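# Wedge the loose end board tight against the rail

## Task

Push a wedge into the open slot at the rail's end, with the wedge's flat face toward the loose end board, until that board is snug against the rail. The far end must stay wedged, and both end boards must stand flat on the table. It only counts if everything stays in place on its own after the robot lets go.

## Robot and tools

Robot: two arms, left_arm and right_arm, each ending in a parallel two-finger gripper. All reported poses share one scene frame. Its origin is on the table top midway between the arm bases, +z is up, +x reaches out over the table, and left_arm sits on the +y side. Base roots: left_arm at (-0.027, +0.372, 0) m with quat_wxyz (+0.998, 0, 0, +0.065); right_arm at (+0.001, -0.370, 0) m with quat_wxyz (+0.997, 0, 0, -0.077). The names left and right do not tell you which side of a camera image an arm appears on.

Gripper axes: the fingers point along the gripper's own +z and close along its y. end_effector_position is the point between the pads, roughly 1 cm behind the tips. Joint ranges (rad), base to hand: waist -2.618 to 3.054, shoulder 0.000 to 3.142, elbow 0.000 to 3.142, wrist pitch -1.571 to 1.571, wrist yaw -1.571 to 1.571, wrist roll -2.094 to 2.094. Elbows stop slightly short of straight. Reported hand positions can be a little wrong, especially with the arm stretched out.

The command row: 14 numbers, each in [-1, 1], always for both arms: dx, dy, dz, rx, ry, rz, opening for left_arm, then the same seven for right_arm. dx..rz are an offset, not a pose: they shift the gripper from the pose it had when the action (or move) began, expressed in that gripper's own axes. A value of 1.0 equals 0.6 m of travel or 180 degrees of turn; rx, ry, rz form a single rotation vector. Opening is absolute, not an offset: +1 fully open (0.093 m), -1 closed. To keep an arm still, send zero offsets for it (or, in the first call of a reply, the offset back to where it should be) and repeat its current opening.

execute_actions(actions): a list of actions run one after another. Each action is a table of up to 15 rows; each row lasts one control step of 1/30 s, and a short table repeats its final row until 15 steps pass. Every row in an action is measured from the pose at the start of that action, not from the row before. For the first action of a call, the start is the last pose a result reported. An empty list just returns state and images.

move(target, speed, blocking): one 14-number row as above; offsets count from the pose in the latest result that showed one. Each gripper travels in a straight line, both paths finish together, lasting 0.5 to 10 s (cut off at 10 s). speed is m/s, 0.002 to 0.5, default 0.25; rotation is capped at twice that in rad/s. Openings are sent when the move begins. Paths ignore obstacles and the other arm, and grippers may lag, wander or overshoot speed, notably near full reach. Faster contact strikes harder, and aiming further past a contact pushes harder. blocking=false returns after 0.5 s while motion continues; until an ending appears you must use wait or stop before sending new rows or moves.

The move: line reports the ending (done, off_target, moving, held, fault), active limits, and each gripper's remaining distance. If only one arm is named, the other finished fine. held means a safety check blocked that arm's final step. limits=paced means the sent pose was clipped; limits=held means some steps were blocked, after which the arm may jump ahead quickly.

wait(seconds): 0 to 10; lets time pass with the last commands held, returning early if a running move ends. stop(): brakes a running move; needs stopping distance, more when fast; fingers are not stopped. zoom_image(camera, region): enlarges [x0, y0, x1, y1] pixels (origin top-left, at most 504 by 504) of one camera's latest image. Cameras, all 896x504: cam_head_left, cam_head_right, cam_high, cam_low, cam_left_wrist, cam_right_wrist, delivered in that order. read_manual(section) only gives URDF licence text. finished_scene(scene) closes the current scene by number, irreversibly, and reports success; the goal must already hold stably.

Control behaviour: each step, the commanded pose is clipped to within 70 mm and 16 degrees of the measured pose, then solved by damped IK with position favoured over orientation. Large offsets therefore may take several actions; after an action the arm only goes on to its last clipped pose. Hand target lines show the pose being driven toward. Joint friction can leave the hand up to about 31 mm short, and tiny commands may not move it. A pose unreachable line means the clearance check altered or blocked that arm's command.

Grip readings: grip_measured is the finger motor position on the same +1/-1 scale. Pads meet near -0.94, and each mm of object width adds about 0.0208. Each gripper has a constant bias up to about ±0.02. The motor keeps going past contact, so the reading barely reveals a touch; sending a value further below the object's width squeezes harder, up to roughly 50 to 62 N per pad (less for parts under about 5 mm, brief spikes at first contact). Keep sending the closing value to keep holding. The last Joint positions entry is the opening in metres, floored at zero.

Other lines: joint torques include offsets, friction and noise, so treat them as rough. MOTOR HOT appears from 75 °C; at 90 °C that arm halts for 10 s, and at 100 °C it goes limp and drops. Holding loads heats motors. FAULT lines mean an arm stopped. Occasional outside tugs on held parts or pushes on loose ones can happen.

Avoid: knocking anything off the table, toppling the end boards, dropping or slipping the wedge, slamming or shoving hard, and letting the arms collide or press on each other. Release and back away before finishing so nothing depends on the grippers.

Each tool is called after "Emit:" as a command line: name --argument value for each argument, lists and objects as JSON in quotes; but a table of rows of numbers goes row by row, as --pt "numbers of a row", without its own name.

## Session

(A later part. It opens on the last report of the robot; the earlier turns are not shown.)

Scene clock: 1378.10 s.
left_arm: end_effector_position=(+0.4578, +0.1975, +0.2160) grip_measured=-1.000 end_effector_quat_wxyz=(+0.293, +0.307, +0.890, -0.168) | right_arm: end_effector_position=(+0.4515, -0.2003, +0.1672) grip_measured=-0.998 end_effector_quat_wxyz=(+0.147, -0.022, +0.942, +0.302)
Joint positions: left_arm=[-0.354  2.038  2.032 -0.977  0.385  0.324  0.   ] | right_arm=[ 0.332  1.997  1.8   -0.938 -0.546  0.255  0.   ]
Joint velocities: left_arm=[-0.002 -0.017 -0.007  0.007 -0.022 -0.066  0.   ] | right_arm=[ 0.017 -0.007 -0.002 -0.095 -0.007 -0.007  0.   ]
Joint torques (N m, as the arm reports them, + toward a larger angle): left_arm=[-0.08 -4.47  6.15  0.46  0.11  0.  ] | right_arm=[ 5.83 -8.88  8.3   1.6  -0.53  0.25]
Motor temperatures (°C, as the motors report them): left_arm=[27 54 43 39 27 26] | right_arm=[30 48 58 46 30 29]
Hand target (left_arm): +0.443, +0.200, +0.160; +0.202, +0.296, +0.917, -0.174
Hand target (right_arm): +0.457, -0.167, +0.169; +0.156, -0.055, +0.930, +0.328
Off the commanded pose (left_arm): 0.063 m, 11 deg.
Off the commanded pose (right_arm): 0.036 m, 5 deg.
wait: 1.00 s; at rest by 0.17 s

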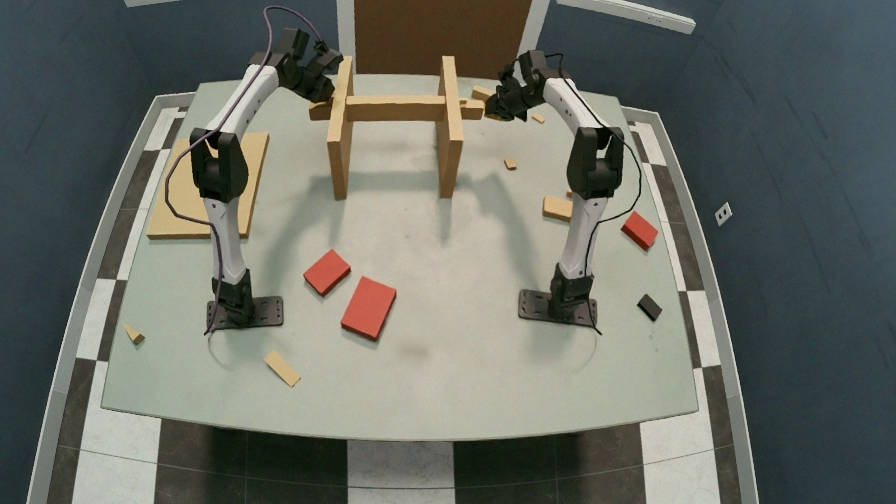

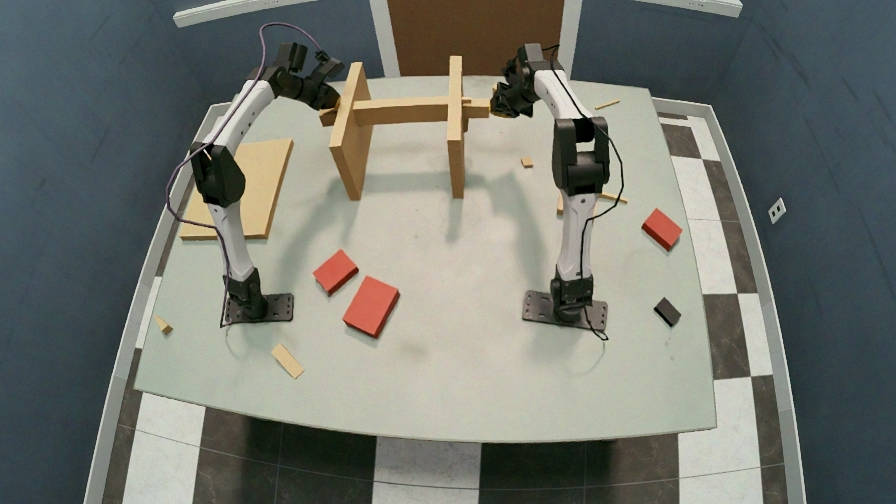

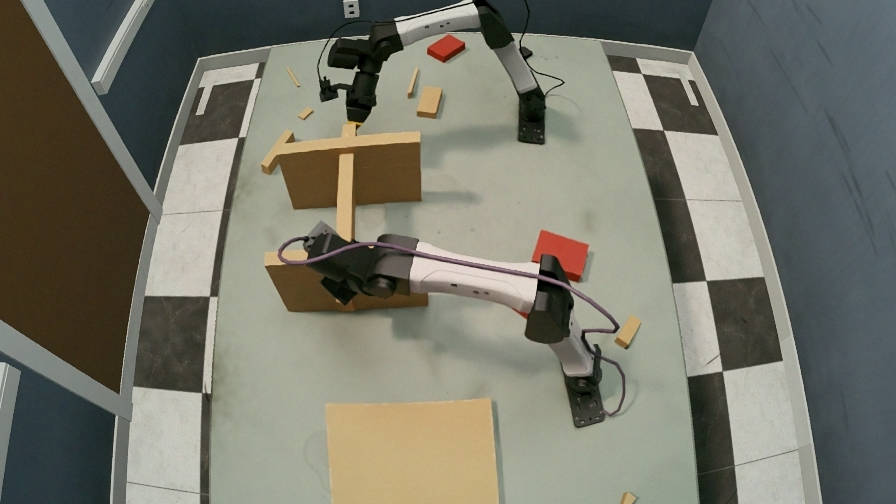

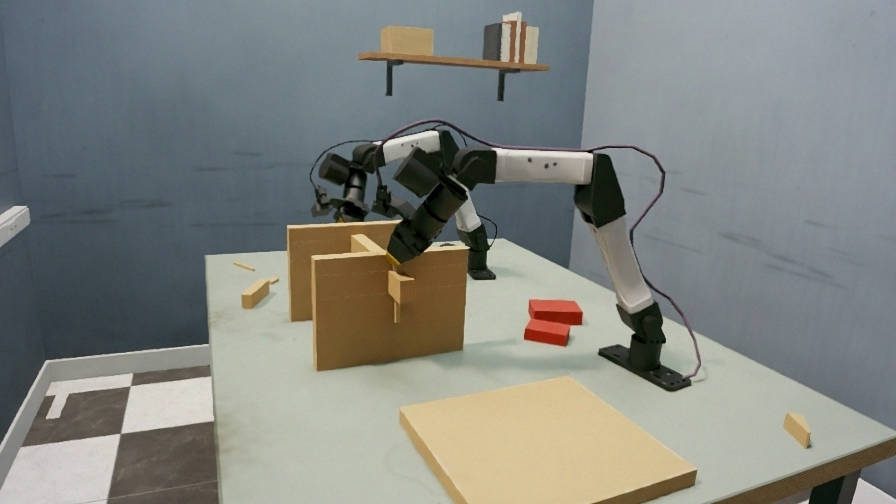

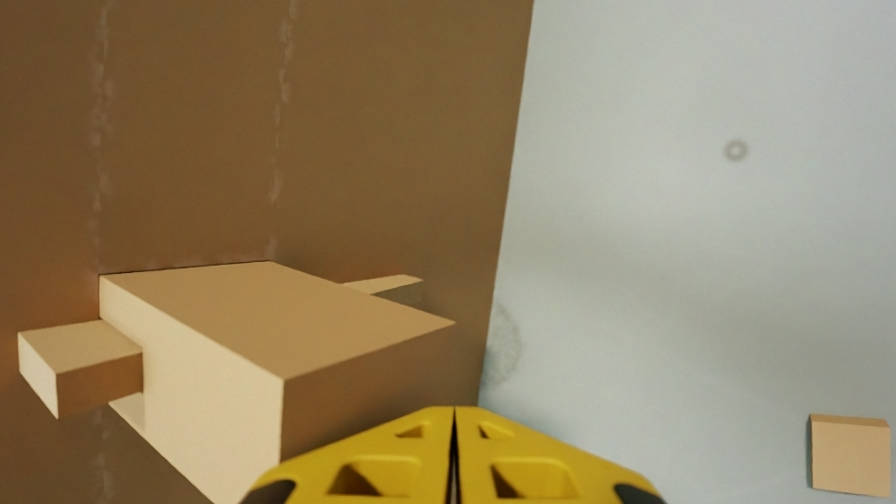

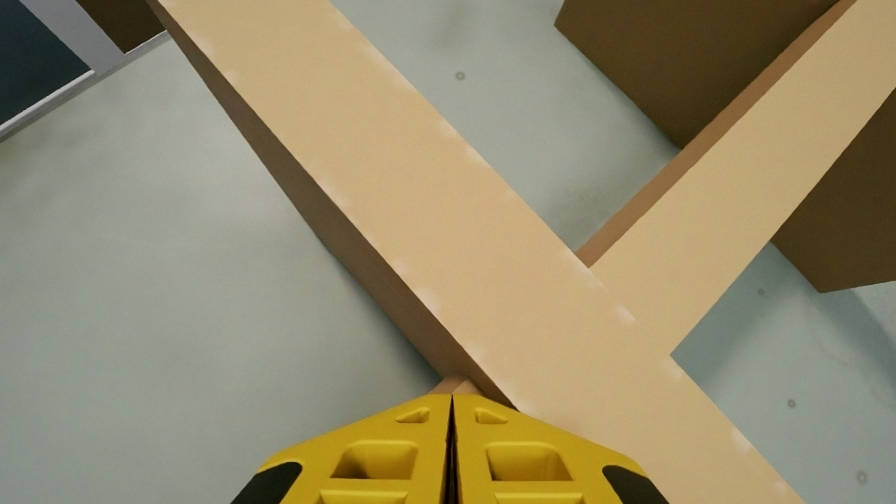

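Emit:
move --target '[-0.0274,0.0024,-0.0646,0,0,0,-1,-0.0026,-0.0477,-0.0336,0,0,0,-1]' --speed 0.06

Scene clock: 1387.60 s.
left_arm: end_effector_position=(+0.4491, +0.2058, +0.2528) grip_measured=-1.000 end_effector_quat_wxyz=(+0.289, +0.306, +0.891, -0.168) | right_arm: end_effector_position=(+0.4549, -0.2325, +0.1658) grip_measured=-0.998 end_effector_quat_wxyz=(+0.152, -0.023, +0.942, +0.298)
Joint positions: left_arm=[-0.339  2.061  2.226 -1.163  0.392  0.337  0.   ] | right_arm=[ 0.256  1.997  1.8   -0.974 -0.567  0.171  0.   ]
Joint velocities: left_arm=[ 0.007  0.002  0.007  0.022 -0.022  0.037  0.   ] | right_arm=[ 0.002 -0.032 -0.012 -0.051  0.051  0.007  0.   ]
Joint torques (N m, as the arm reports them, + toward a larger angle): left_arm=[ 0.98 -9.93  9.17  1.36  0.29  0.2 ] | right_arm=[ -0.43 -11.74   6.42   0.91  -0.29   0.05]
Motor temperatures (°C, as the motors report them): left_arm=[27 53 43 39 27 26] | right_arm=[30 49 58 46 30 29]
Hand target (left_arm): +0.453, +0.209, +0.256; +0.294, +0.307, +0.890, -0.169
Hand target (right_arm): +0.452, -0.235, +0.168; +0.148, -0.022, +0.941, +0.303
Off the commanded pose (left_arm): 0.006 m, 1 deg.
Off the commanded pose (right_arm): 0.005 m, 1 deg.
move: done

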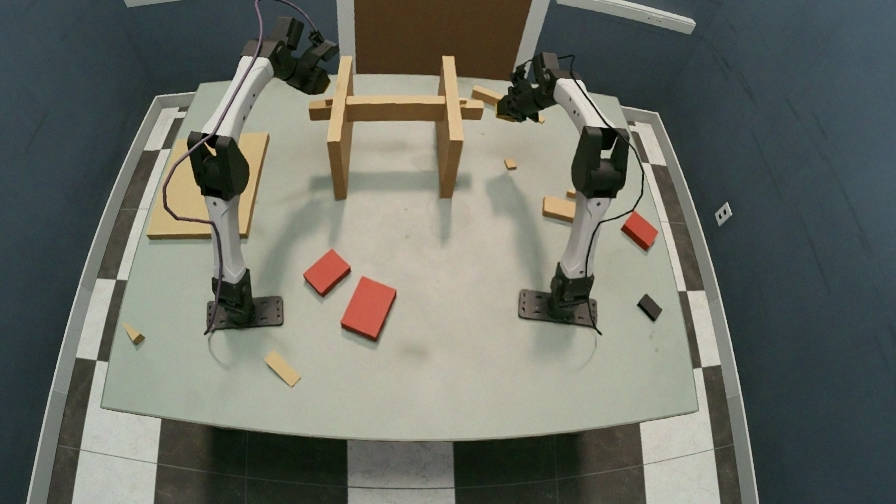

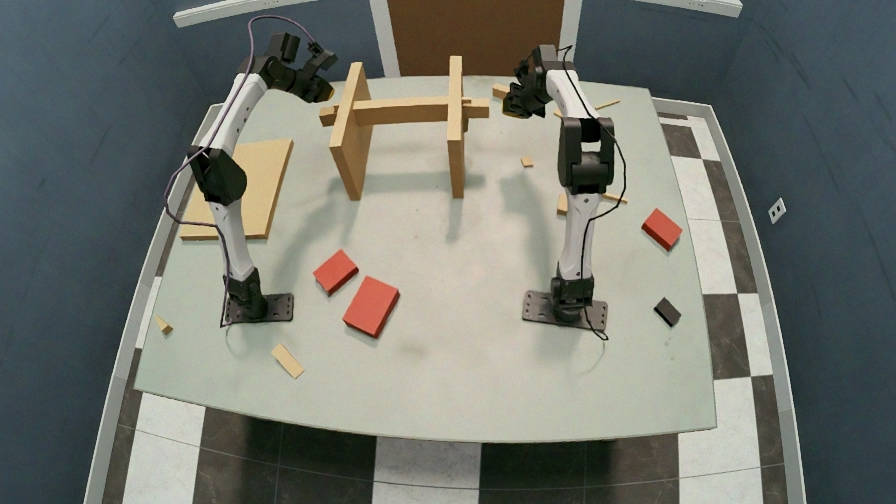

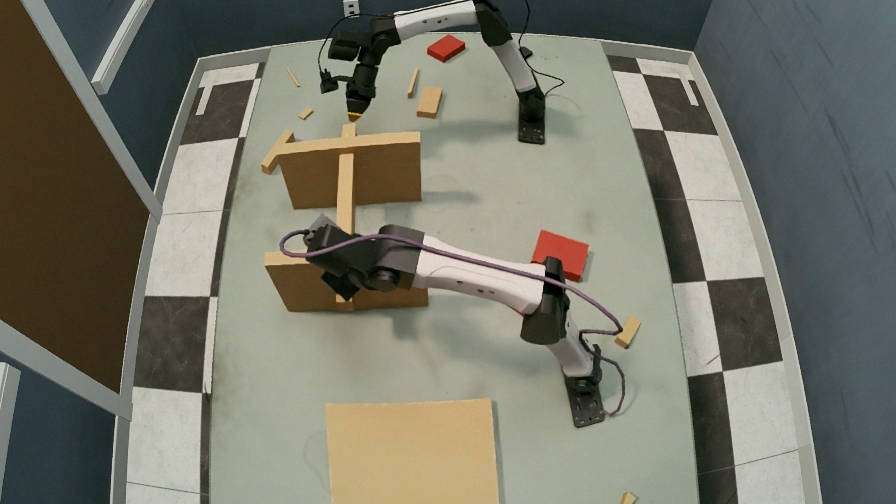

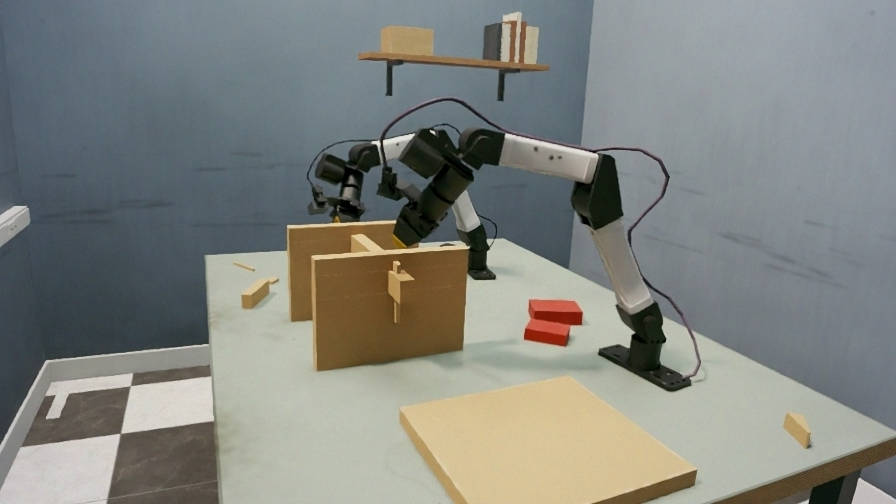

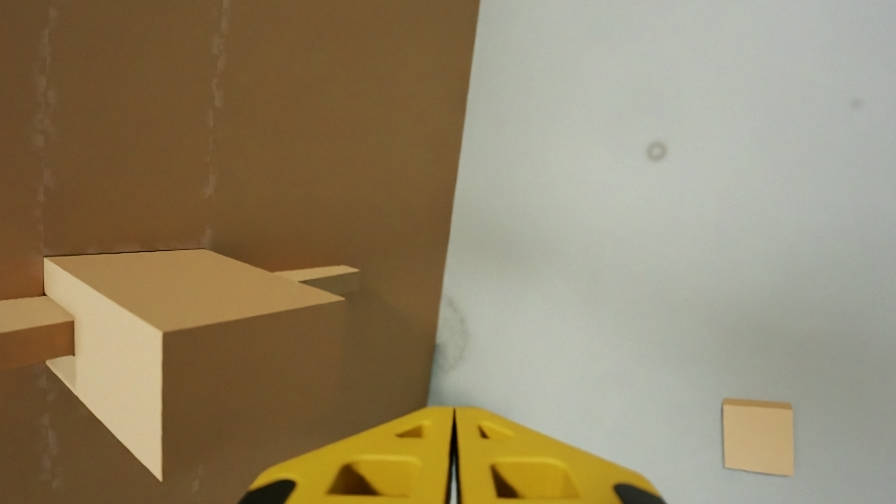

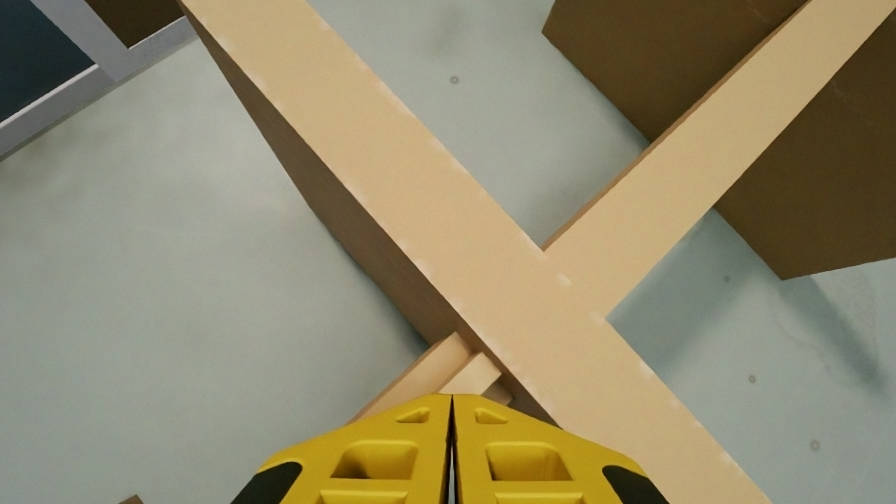

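Emit:
zoom_image --camera "cam_low" --region '[350, 225, 460, 335]'

Emit:
zoom_image --camera "cam_head_left" --region '[300, 50, 500, 210]'

Emit:
zoom_image --camera "cam_head_left" --region '[305, 80, 375, 130]'

Emit:
zoom_image --camera "cam_head_left" --region '[425, 80, 495, 130]'

Region (350, 225, 460, 335) of cam_low's 896x504 image, scaled by 4.582, with more detail than that image has.

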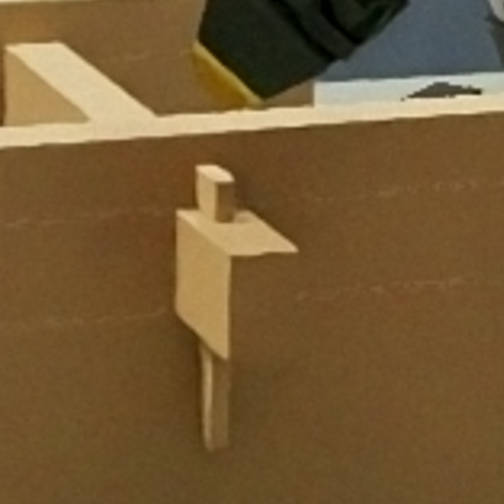

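Region (300, 50, 500, 210) of cam_head_left's 896x504 image, scaled by 2.520, with more detail than that image has; it fills the top 403 rows of this view, and the rest is white.

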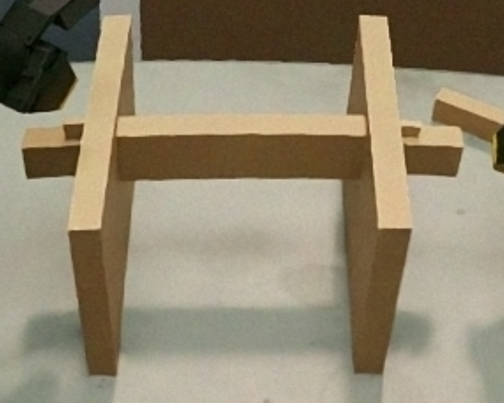

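Region (305, 80, 375, 130) of cam_head_left's 896x504 image, scaled by 7.200, with more detail than that image has; it fills the top 360 rows of this view, and the rest is white.

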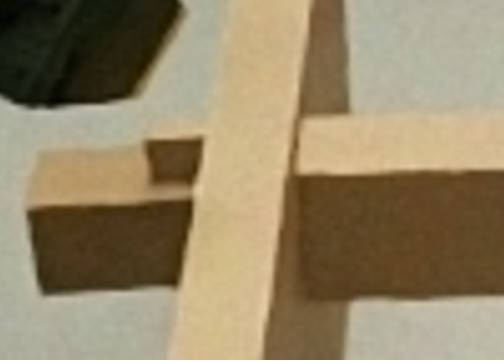

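Region (425, 80, 495, 130) of cam_head_left's 896x504 image, scaled by 7.200, with more detail than that image has; it fills the top 360 rows of this view, and the rest is white.

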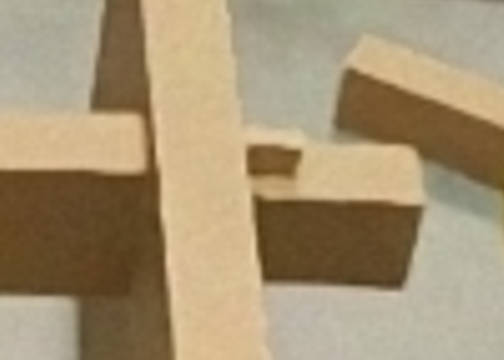

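Emit:
execute_actions --actions '[]'

Scene clock: 1403.53 s.
left_arm: end_effector_position=(+0.4489, +0.2059, +0.2527) grip_measured=-1.000 end_effector_quat_wxyz=(+0.288, +0.307, +0.891, -0.168) | right_arm: end_effector_position=(+0.4548, -0.2326, +0.1657) grip_measured=-0.998 end_effector_quat_wxyz=(+0.152, -0.023, +0.942, +0.298)
Joint positions: left_arm=[-0.339  2.061  2.226 -1.164  0.392  0.338  0.   ] | right_arm=[ 0.256  1.997  1.8   -0.974 -0.567  0.171  0.   ]
Joint velocities: left_arm=[-0.002 -0.022  0.002 -0.037 -0.037  0.007  0.   ] | right_arm=[-0.037 -0.007 -0.012 -0.037 -0.037 -0.007  0.   ]
Joint torques (N m, as the arm reports them, + toward a larger angle): left_arm=[  0.93 -10.08   9.04   1.35   0.24   0.18] | right_arm=[ -0.44 -11.72   6.42   0.91  -0.29   0.04]
Motor temperatures (°C, as the motors report them): left_arm=[27 56 46 40 27 26] | right_arm=[30 50 56 44 30 29]
Hand target (left_arm): +0.452, +0.209, +0.256; +0.294, +0.307, +0.889, -0.169
Hand target (right_arm): +0.452, -0.235, +0.168; +0.148, -0.022, +0.941, +0.302
Off the commanded pose (left_arm): 0.007 m, 1 deg.
Off the commanded pose (right_arm): 0.005 m, 1 deg.

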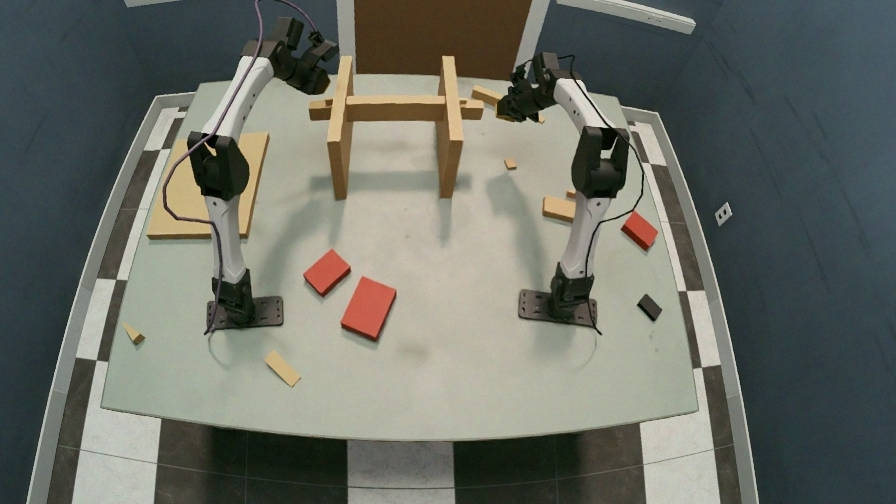

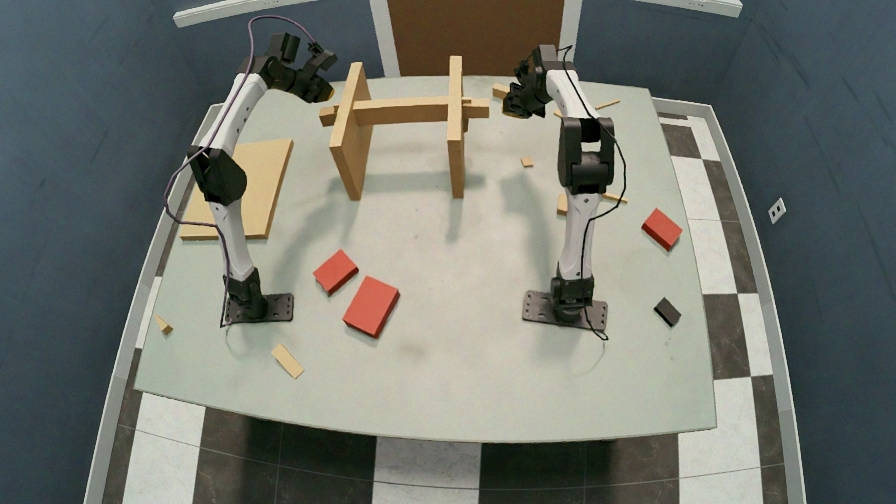

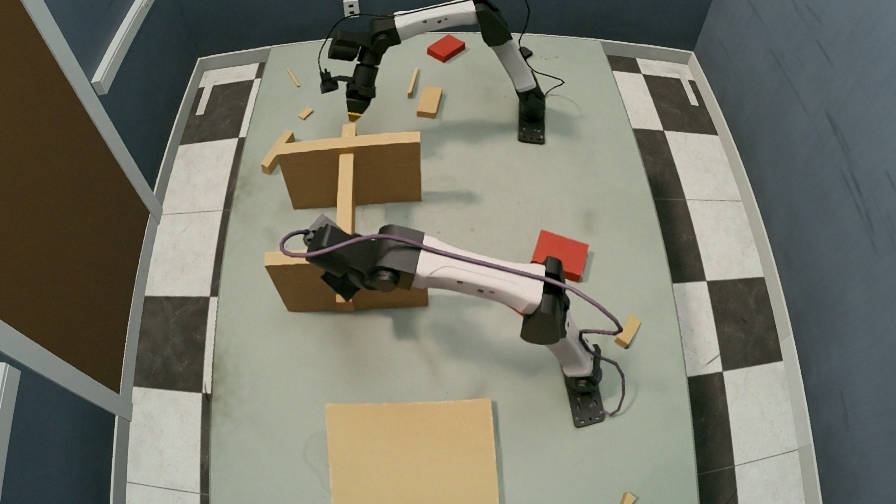

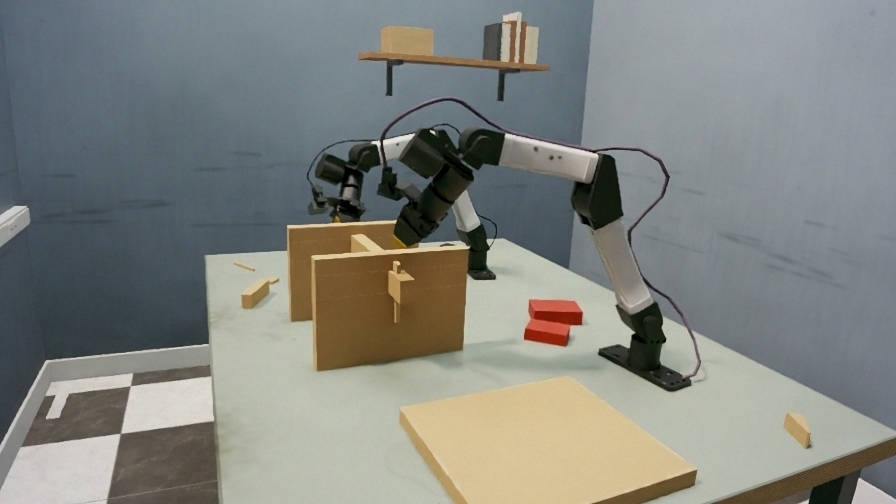

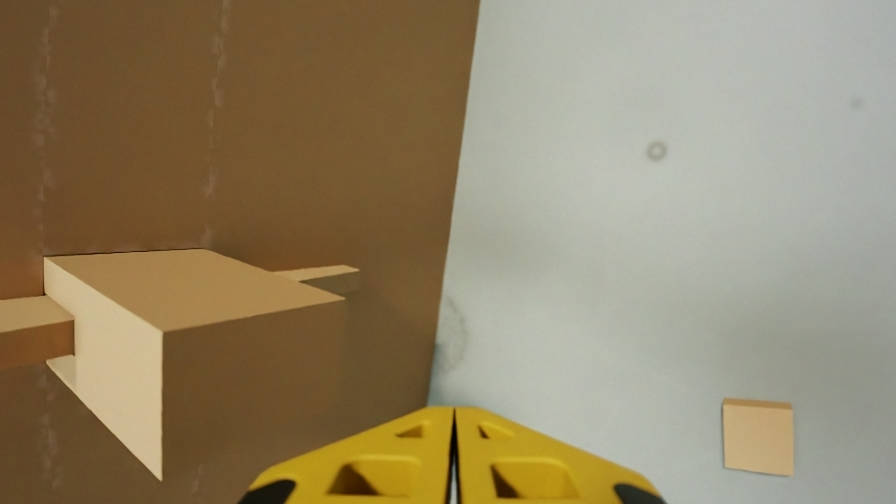

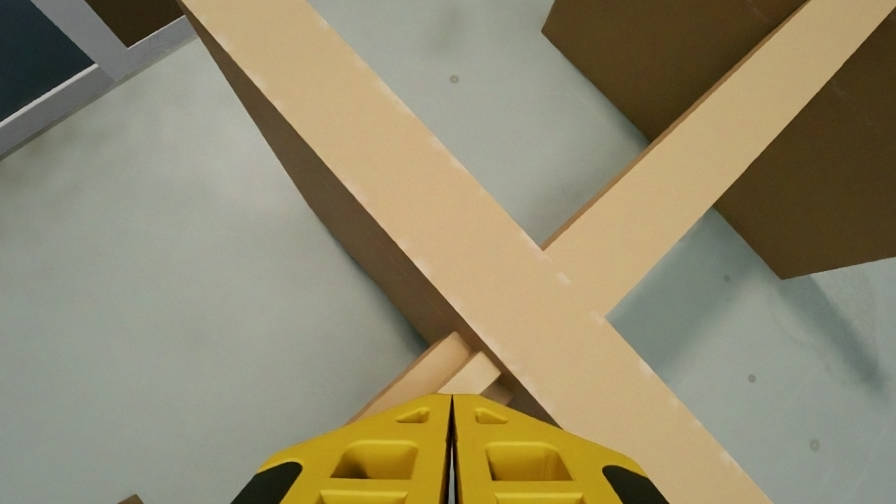

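Emit:
zoom_image --camera "cam_low" --region '[350, 225, 460, 335]'

Emit:
zoom_image --camera "cam_head_left" --region '[300, 50, 500, 200]'

Emit:
zoom_image --camera "cam_head_right" --region '[310, 60, 500, 200]'

Region (350, 225, 460, 335) of cam_low's 896x504 image, scaled by 4.582, with more detail than that image has.

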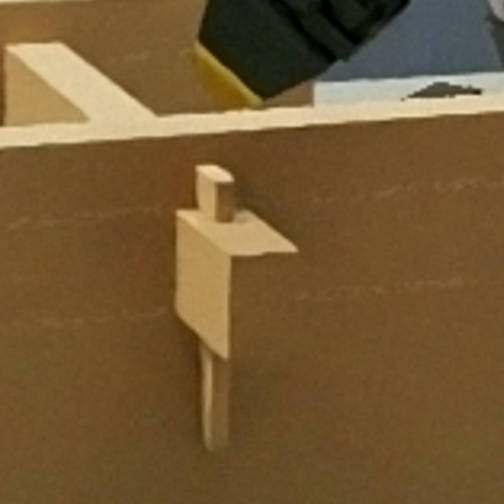

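Region (300, 50, 500, 200) of cam_head_left's 896x504 image, scaled by 2.520, with more detail than that image has; it fills the top 378 rows of this view, and the rest is white.

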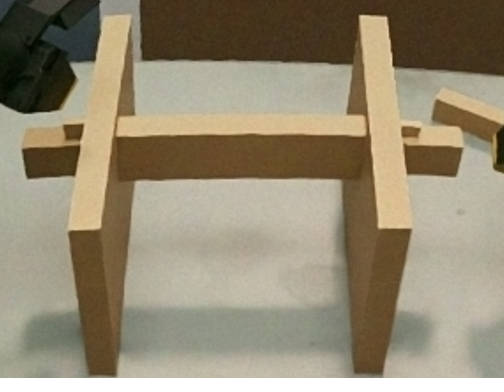

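Region (310, 60, 500, 200) of cam_head_right's 896x504 image, scaled by 2.653, with more detail than that image has; it fills the top 371 rows of this view, and the rest is white.

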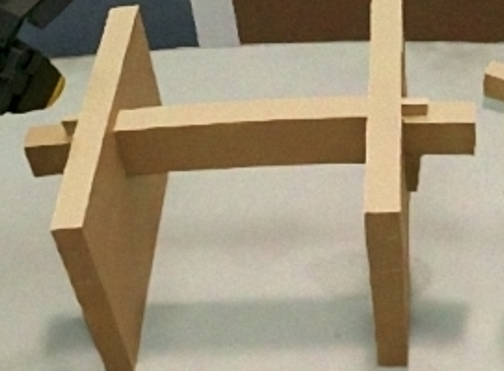

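Emit:
zoom_image --camera "cam_head_right" --region '[315, 90, 385, 135]'

Emit:
zoom_image --camera "cam_head_left" --region '[305, 80, 375, 130]'

Emit:
zoom_image --camera "cam_head_left" --region '[425, 80, 495, 130]'

Emit:
zoom_image --camera "cam_head_right" --region '[435, 85, 505, 135]'

Region (315, 90, 385, 135) of cam_head_right's 896x504 image, scaled by 7.200, with more detail than that image has; it fills the top 324 rows of this view, and the rest is white.

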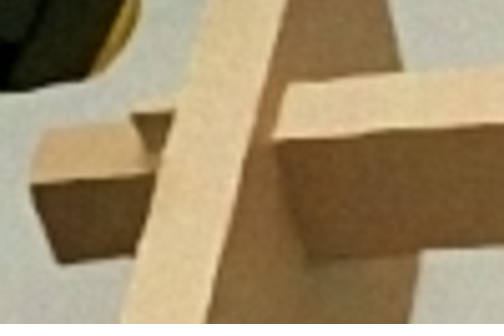

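Region (305, 80, 375, 130) of cam_head_left's 896x504 image, scaled by 7.200, with more detail than that image has; it fills the top 360 rows of this view, and the rest is white.

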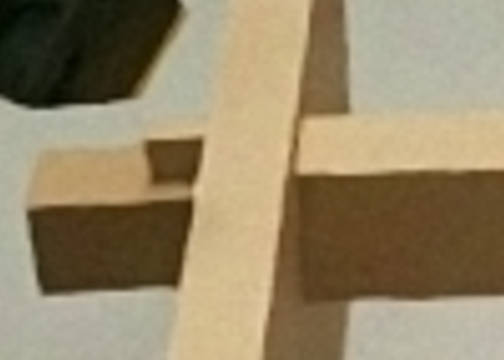

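Region (425, 80, 495, 130) of cam_head_left's 896x504 image, scaled by 7.200, with more detail than that image has; it fills the top 360 rows of this view, and the rest is white.

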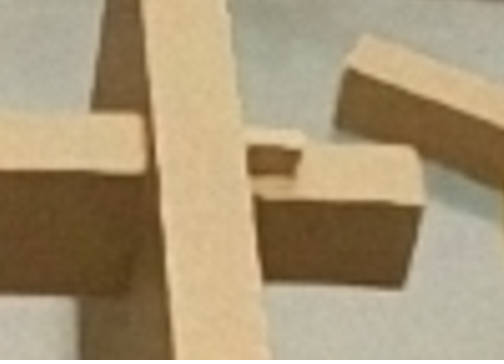

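Region (435, 85, 505, 135) of cam_head_right's 896x504 image, scaled by 7.200, with more detail than that image has; it fills the top 360 rows of this view, and the rest is white.

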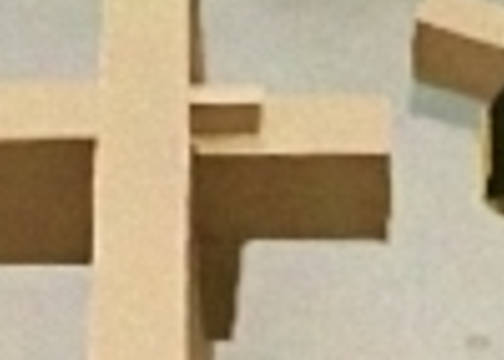

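Emit:
move --target '[-0.0333, -0.1118, 0.0012, 0, 0, 0, -1, 0, 0, 0, 0, 0, 0, -1]' --speed 0.12

Scene clock: 1505.93 s.
left_arm: end_effector_position=(+0.4220, +0.1462, +0.2538) grip_measured=-1.000 end_effector_quat_wxyz=(+0.270, +0.309, +0.896, -0.167) | right_arm: end_effector_position=(+0.4548, -0.2326, +0.1657) grip_measured=-0.998 end_effector_quat_wxyz=(+0.152, -0.023, +0.942, +0.298)
Joint positions: left_arm=[-0.496  2.049  2.226 -1.169  0.305  0.208  0.   ] | right_arm=[ 0.256  1.997  1.8   -0.974 -0.567  0.171  0.   ]
Joint velocities: left_arm=[ 0.012  0.002  0.002 -0.022 -0.11  -0.007  0.   ] | right_arm=[ 0.032  0.007 -0.007 -0.007  0.007  0.066  0.   ]
Joint torques (N m, as the arm reports them, + toward a larger angle): left_arm=[ -0.12 -12.37   9.03   1.38   0.11   0.01] | right_arm=[  0.41 -11.27   6.55   1.03  -0.15   0.11]
Motor temperatures (°C, as the motors report them): left_arm=[27 64 51 40 27 26] | right_arm=[29 55 53 41 30 29]
Hand target (left_arm): +0.419, +0.146, +0.271; +0.287, +0.307, +0.892, -0.167
Hand target (right_arm): +0.455, -0.233, +0.166; +0.152, -0.023, +0.942, +0.298
Off the commanded pose (left_arm): 0.019 m, 2 deg.
Off the commanded pose (right_arm): 0.000 m, 0 deg.
move: off_target (left_arm)

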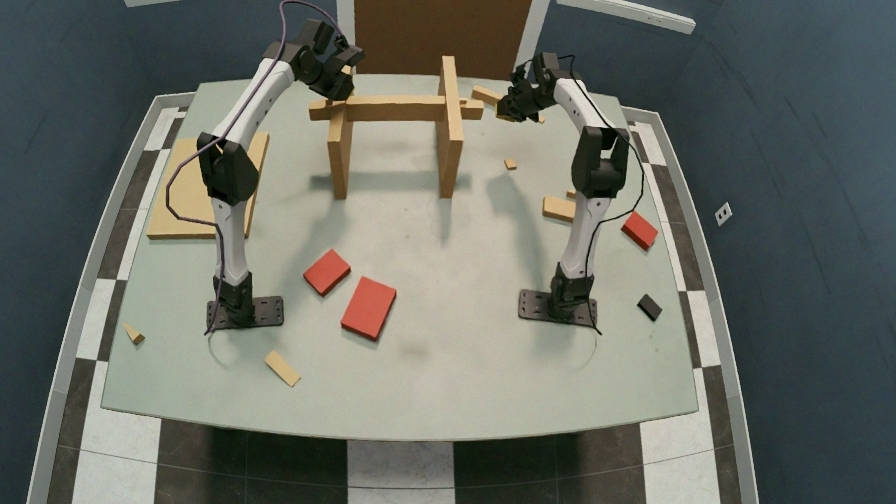

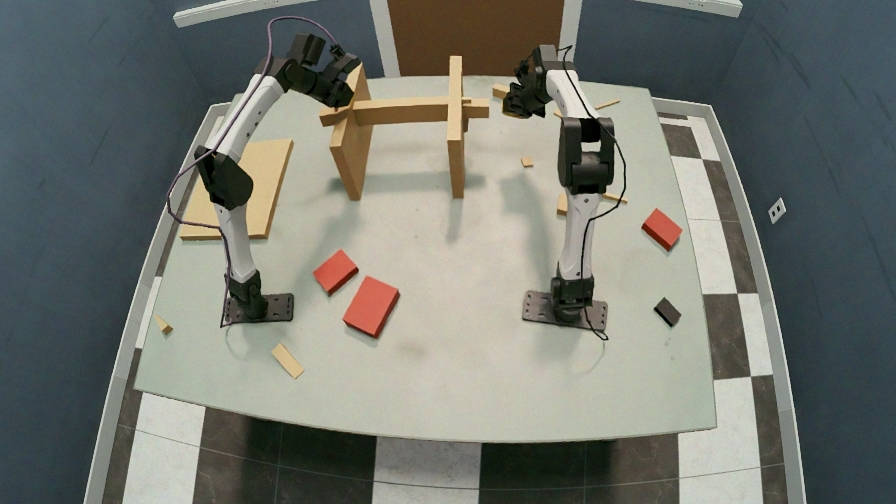

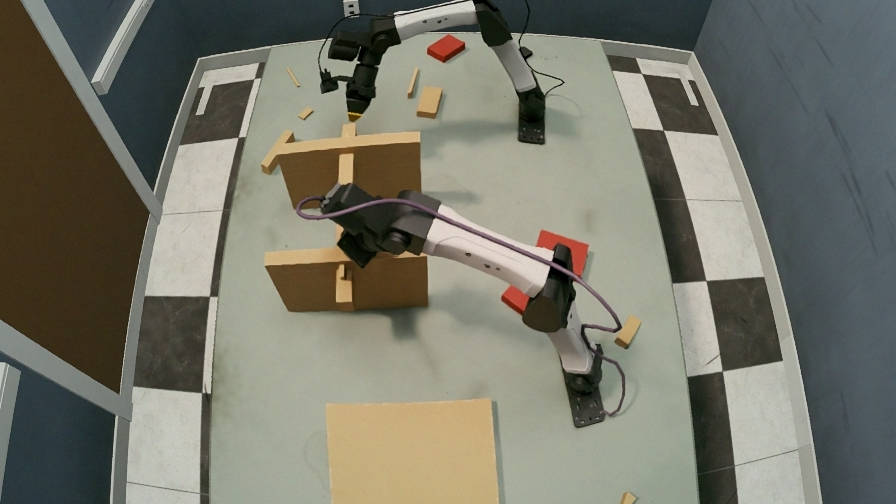

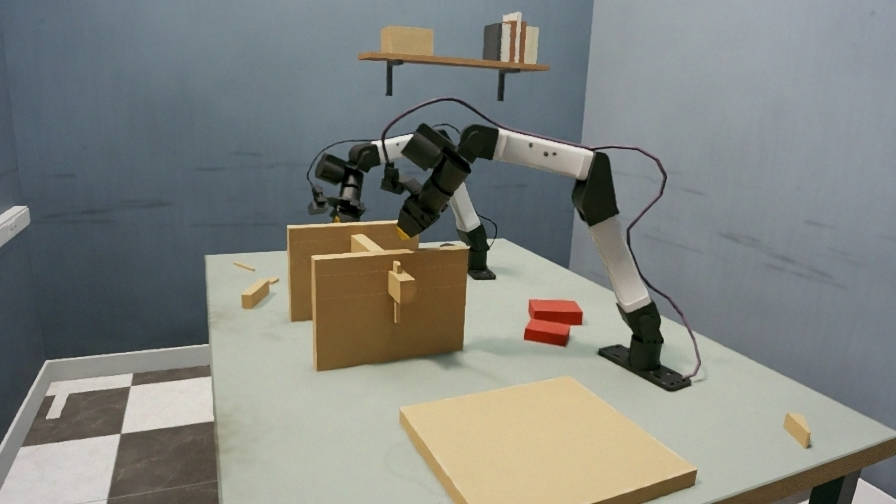

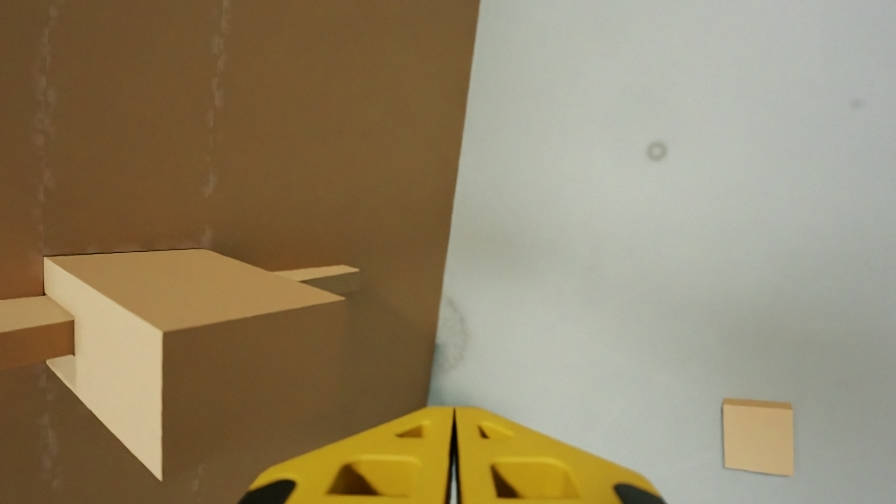

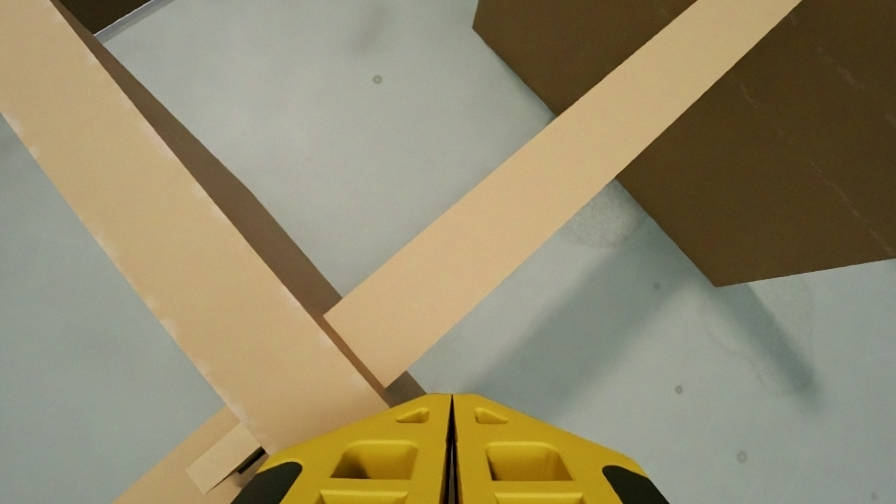

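Emit:
zoom_image --camera "cam_right_wrist" --region '[290, 280, 430, 420]'

Emit:
zoom_image --camera "cam_right_wrist" --region '[110, 360, 310, 504]'

Region (290, 280, 430, 420) of cam_right_wrist's 896x504 image, scaled by 3.600, with more detail than that image has.

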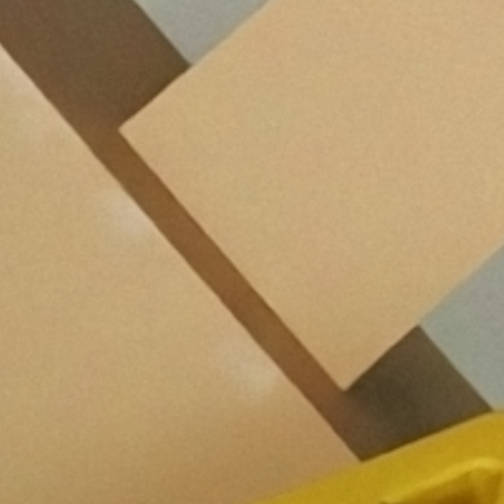

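Region (110, 360, 310, 504) of cam_right_wrist's 896x504 image, scaled by 2.520, with more detail than that image has; it fills the top 363 rows of this view, and the rest is white.

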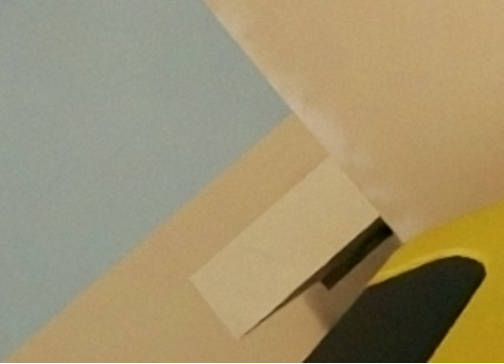

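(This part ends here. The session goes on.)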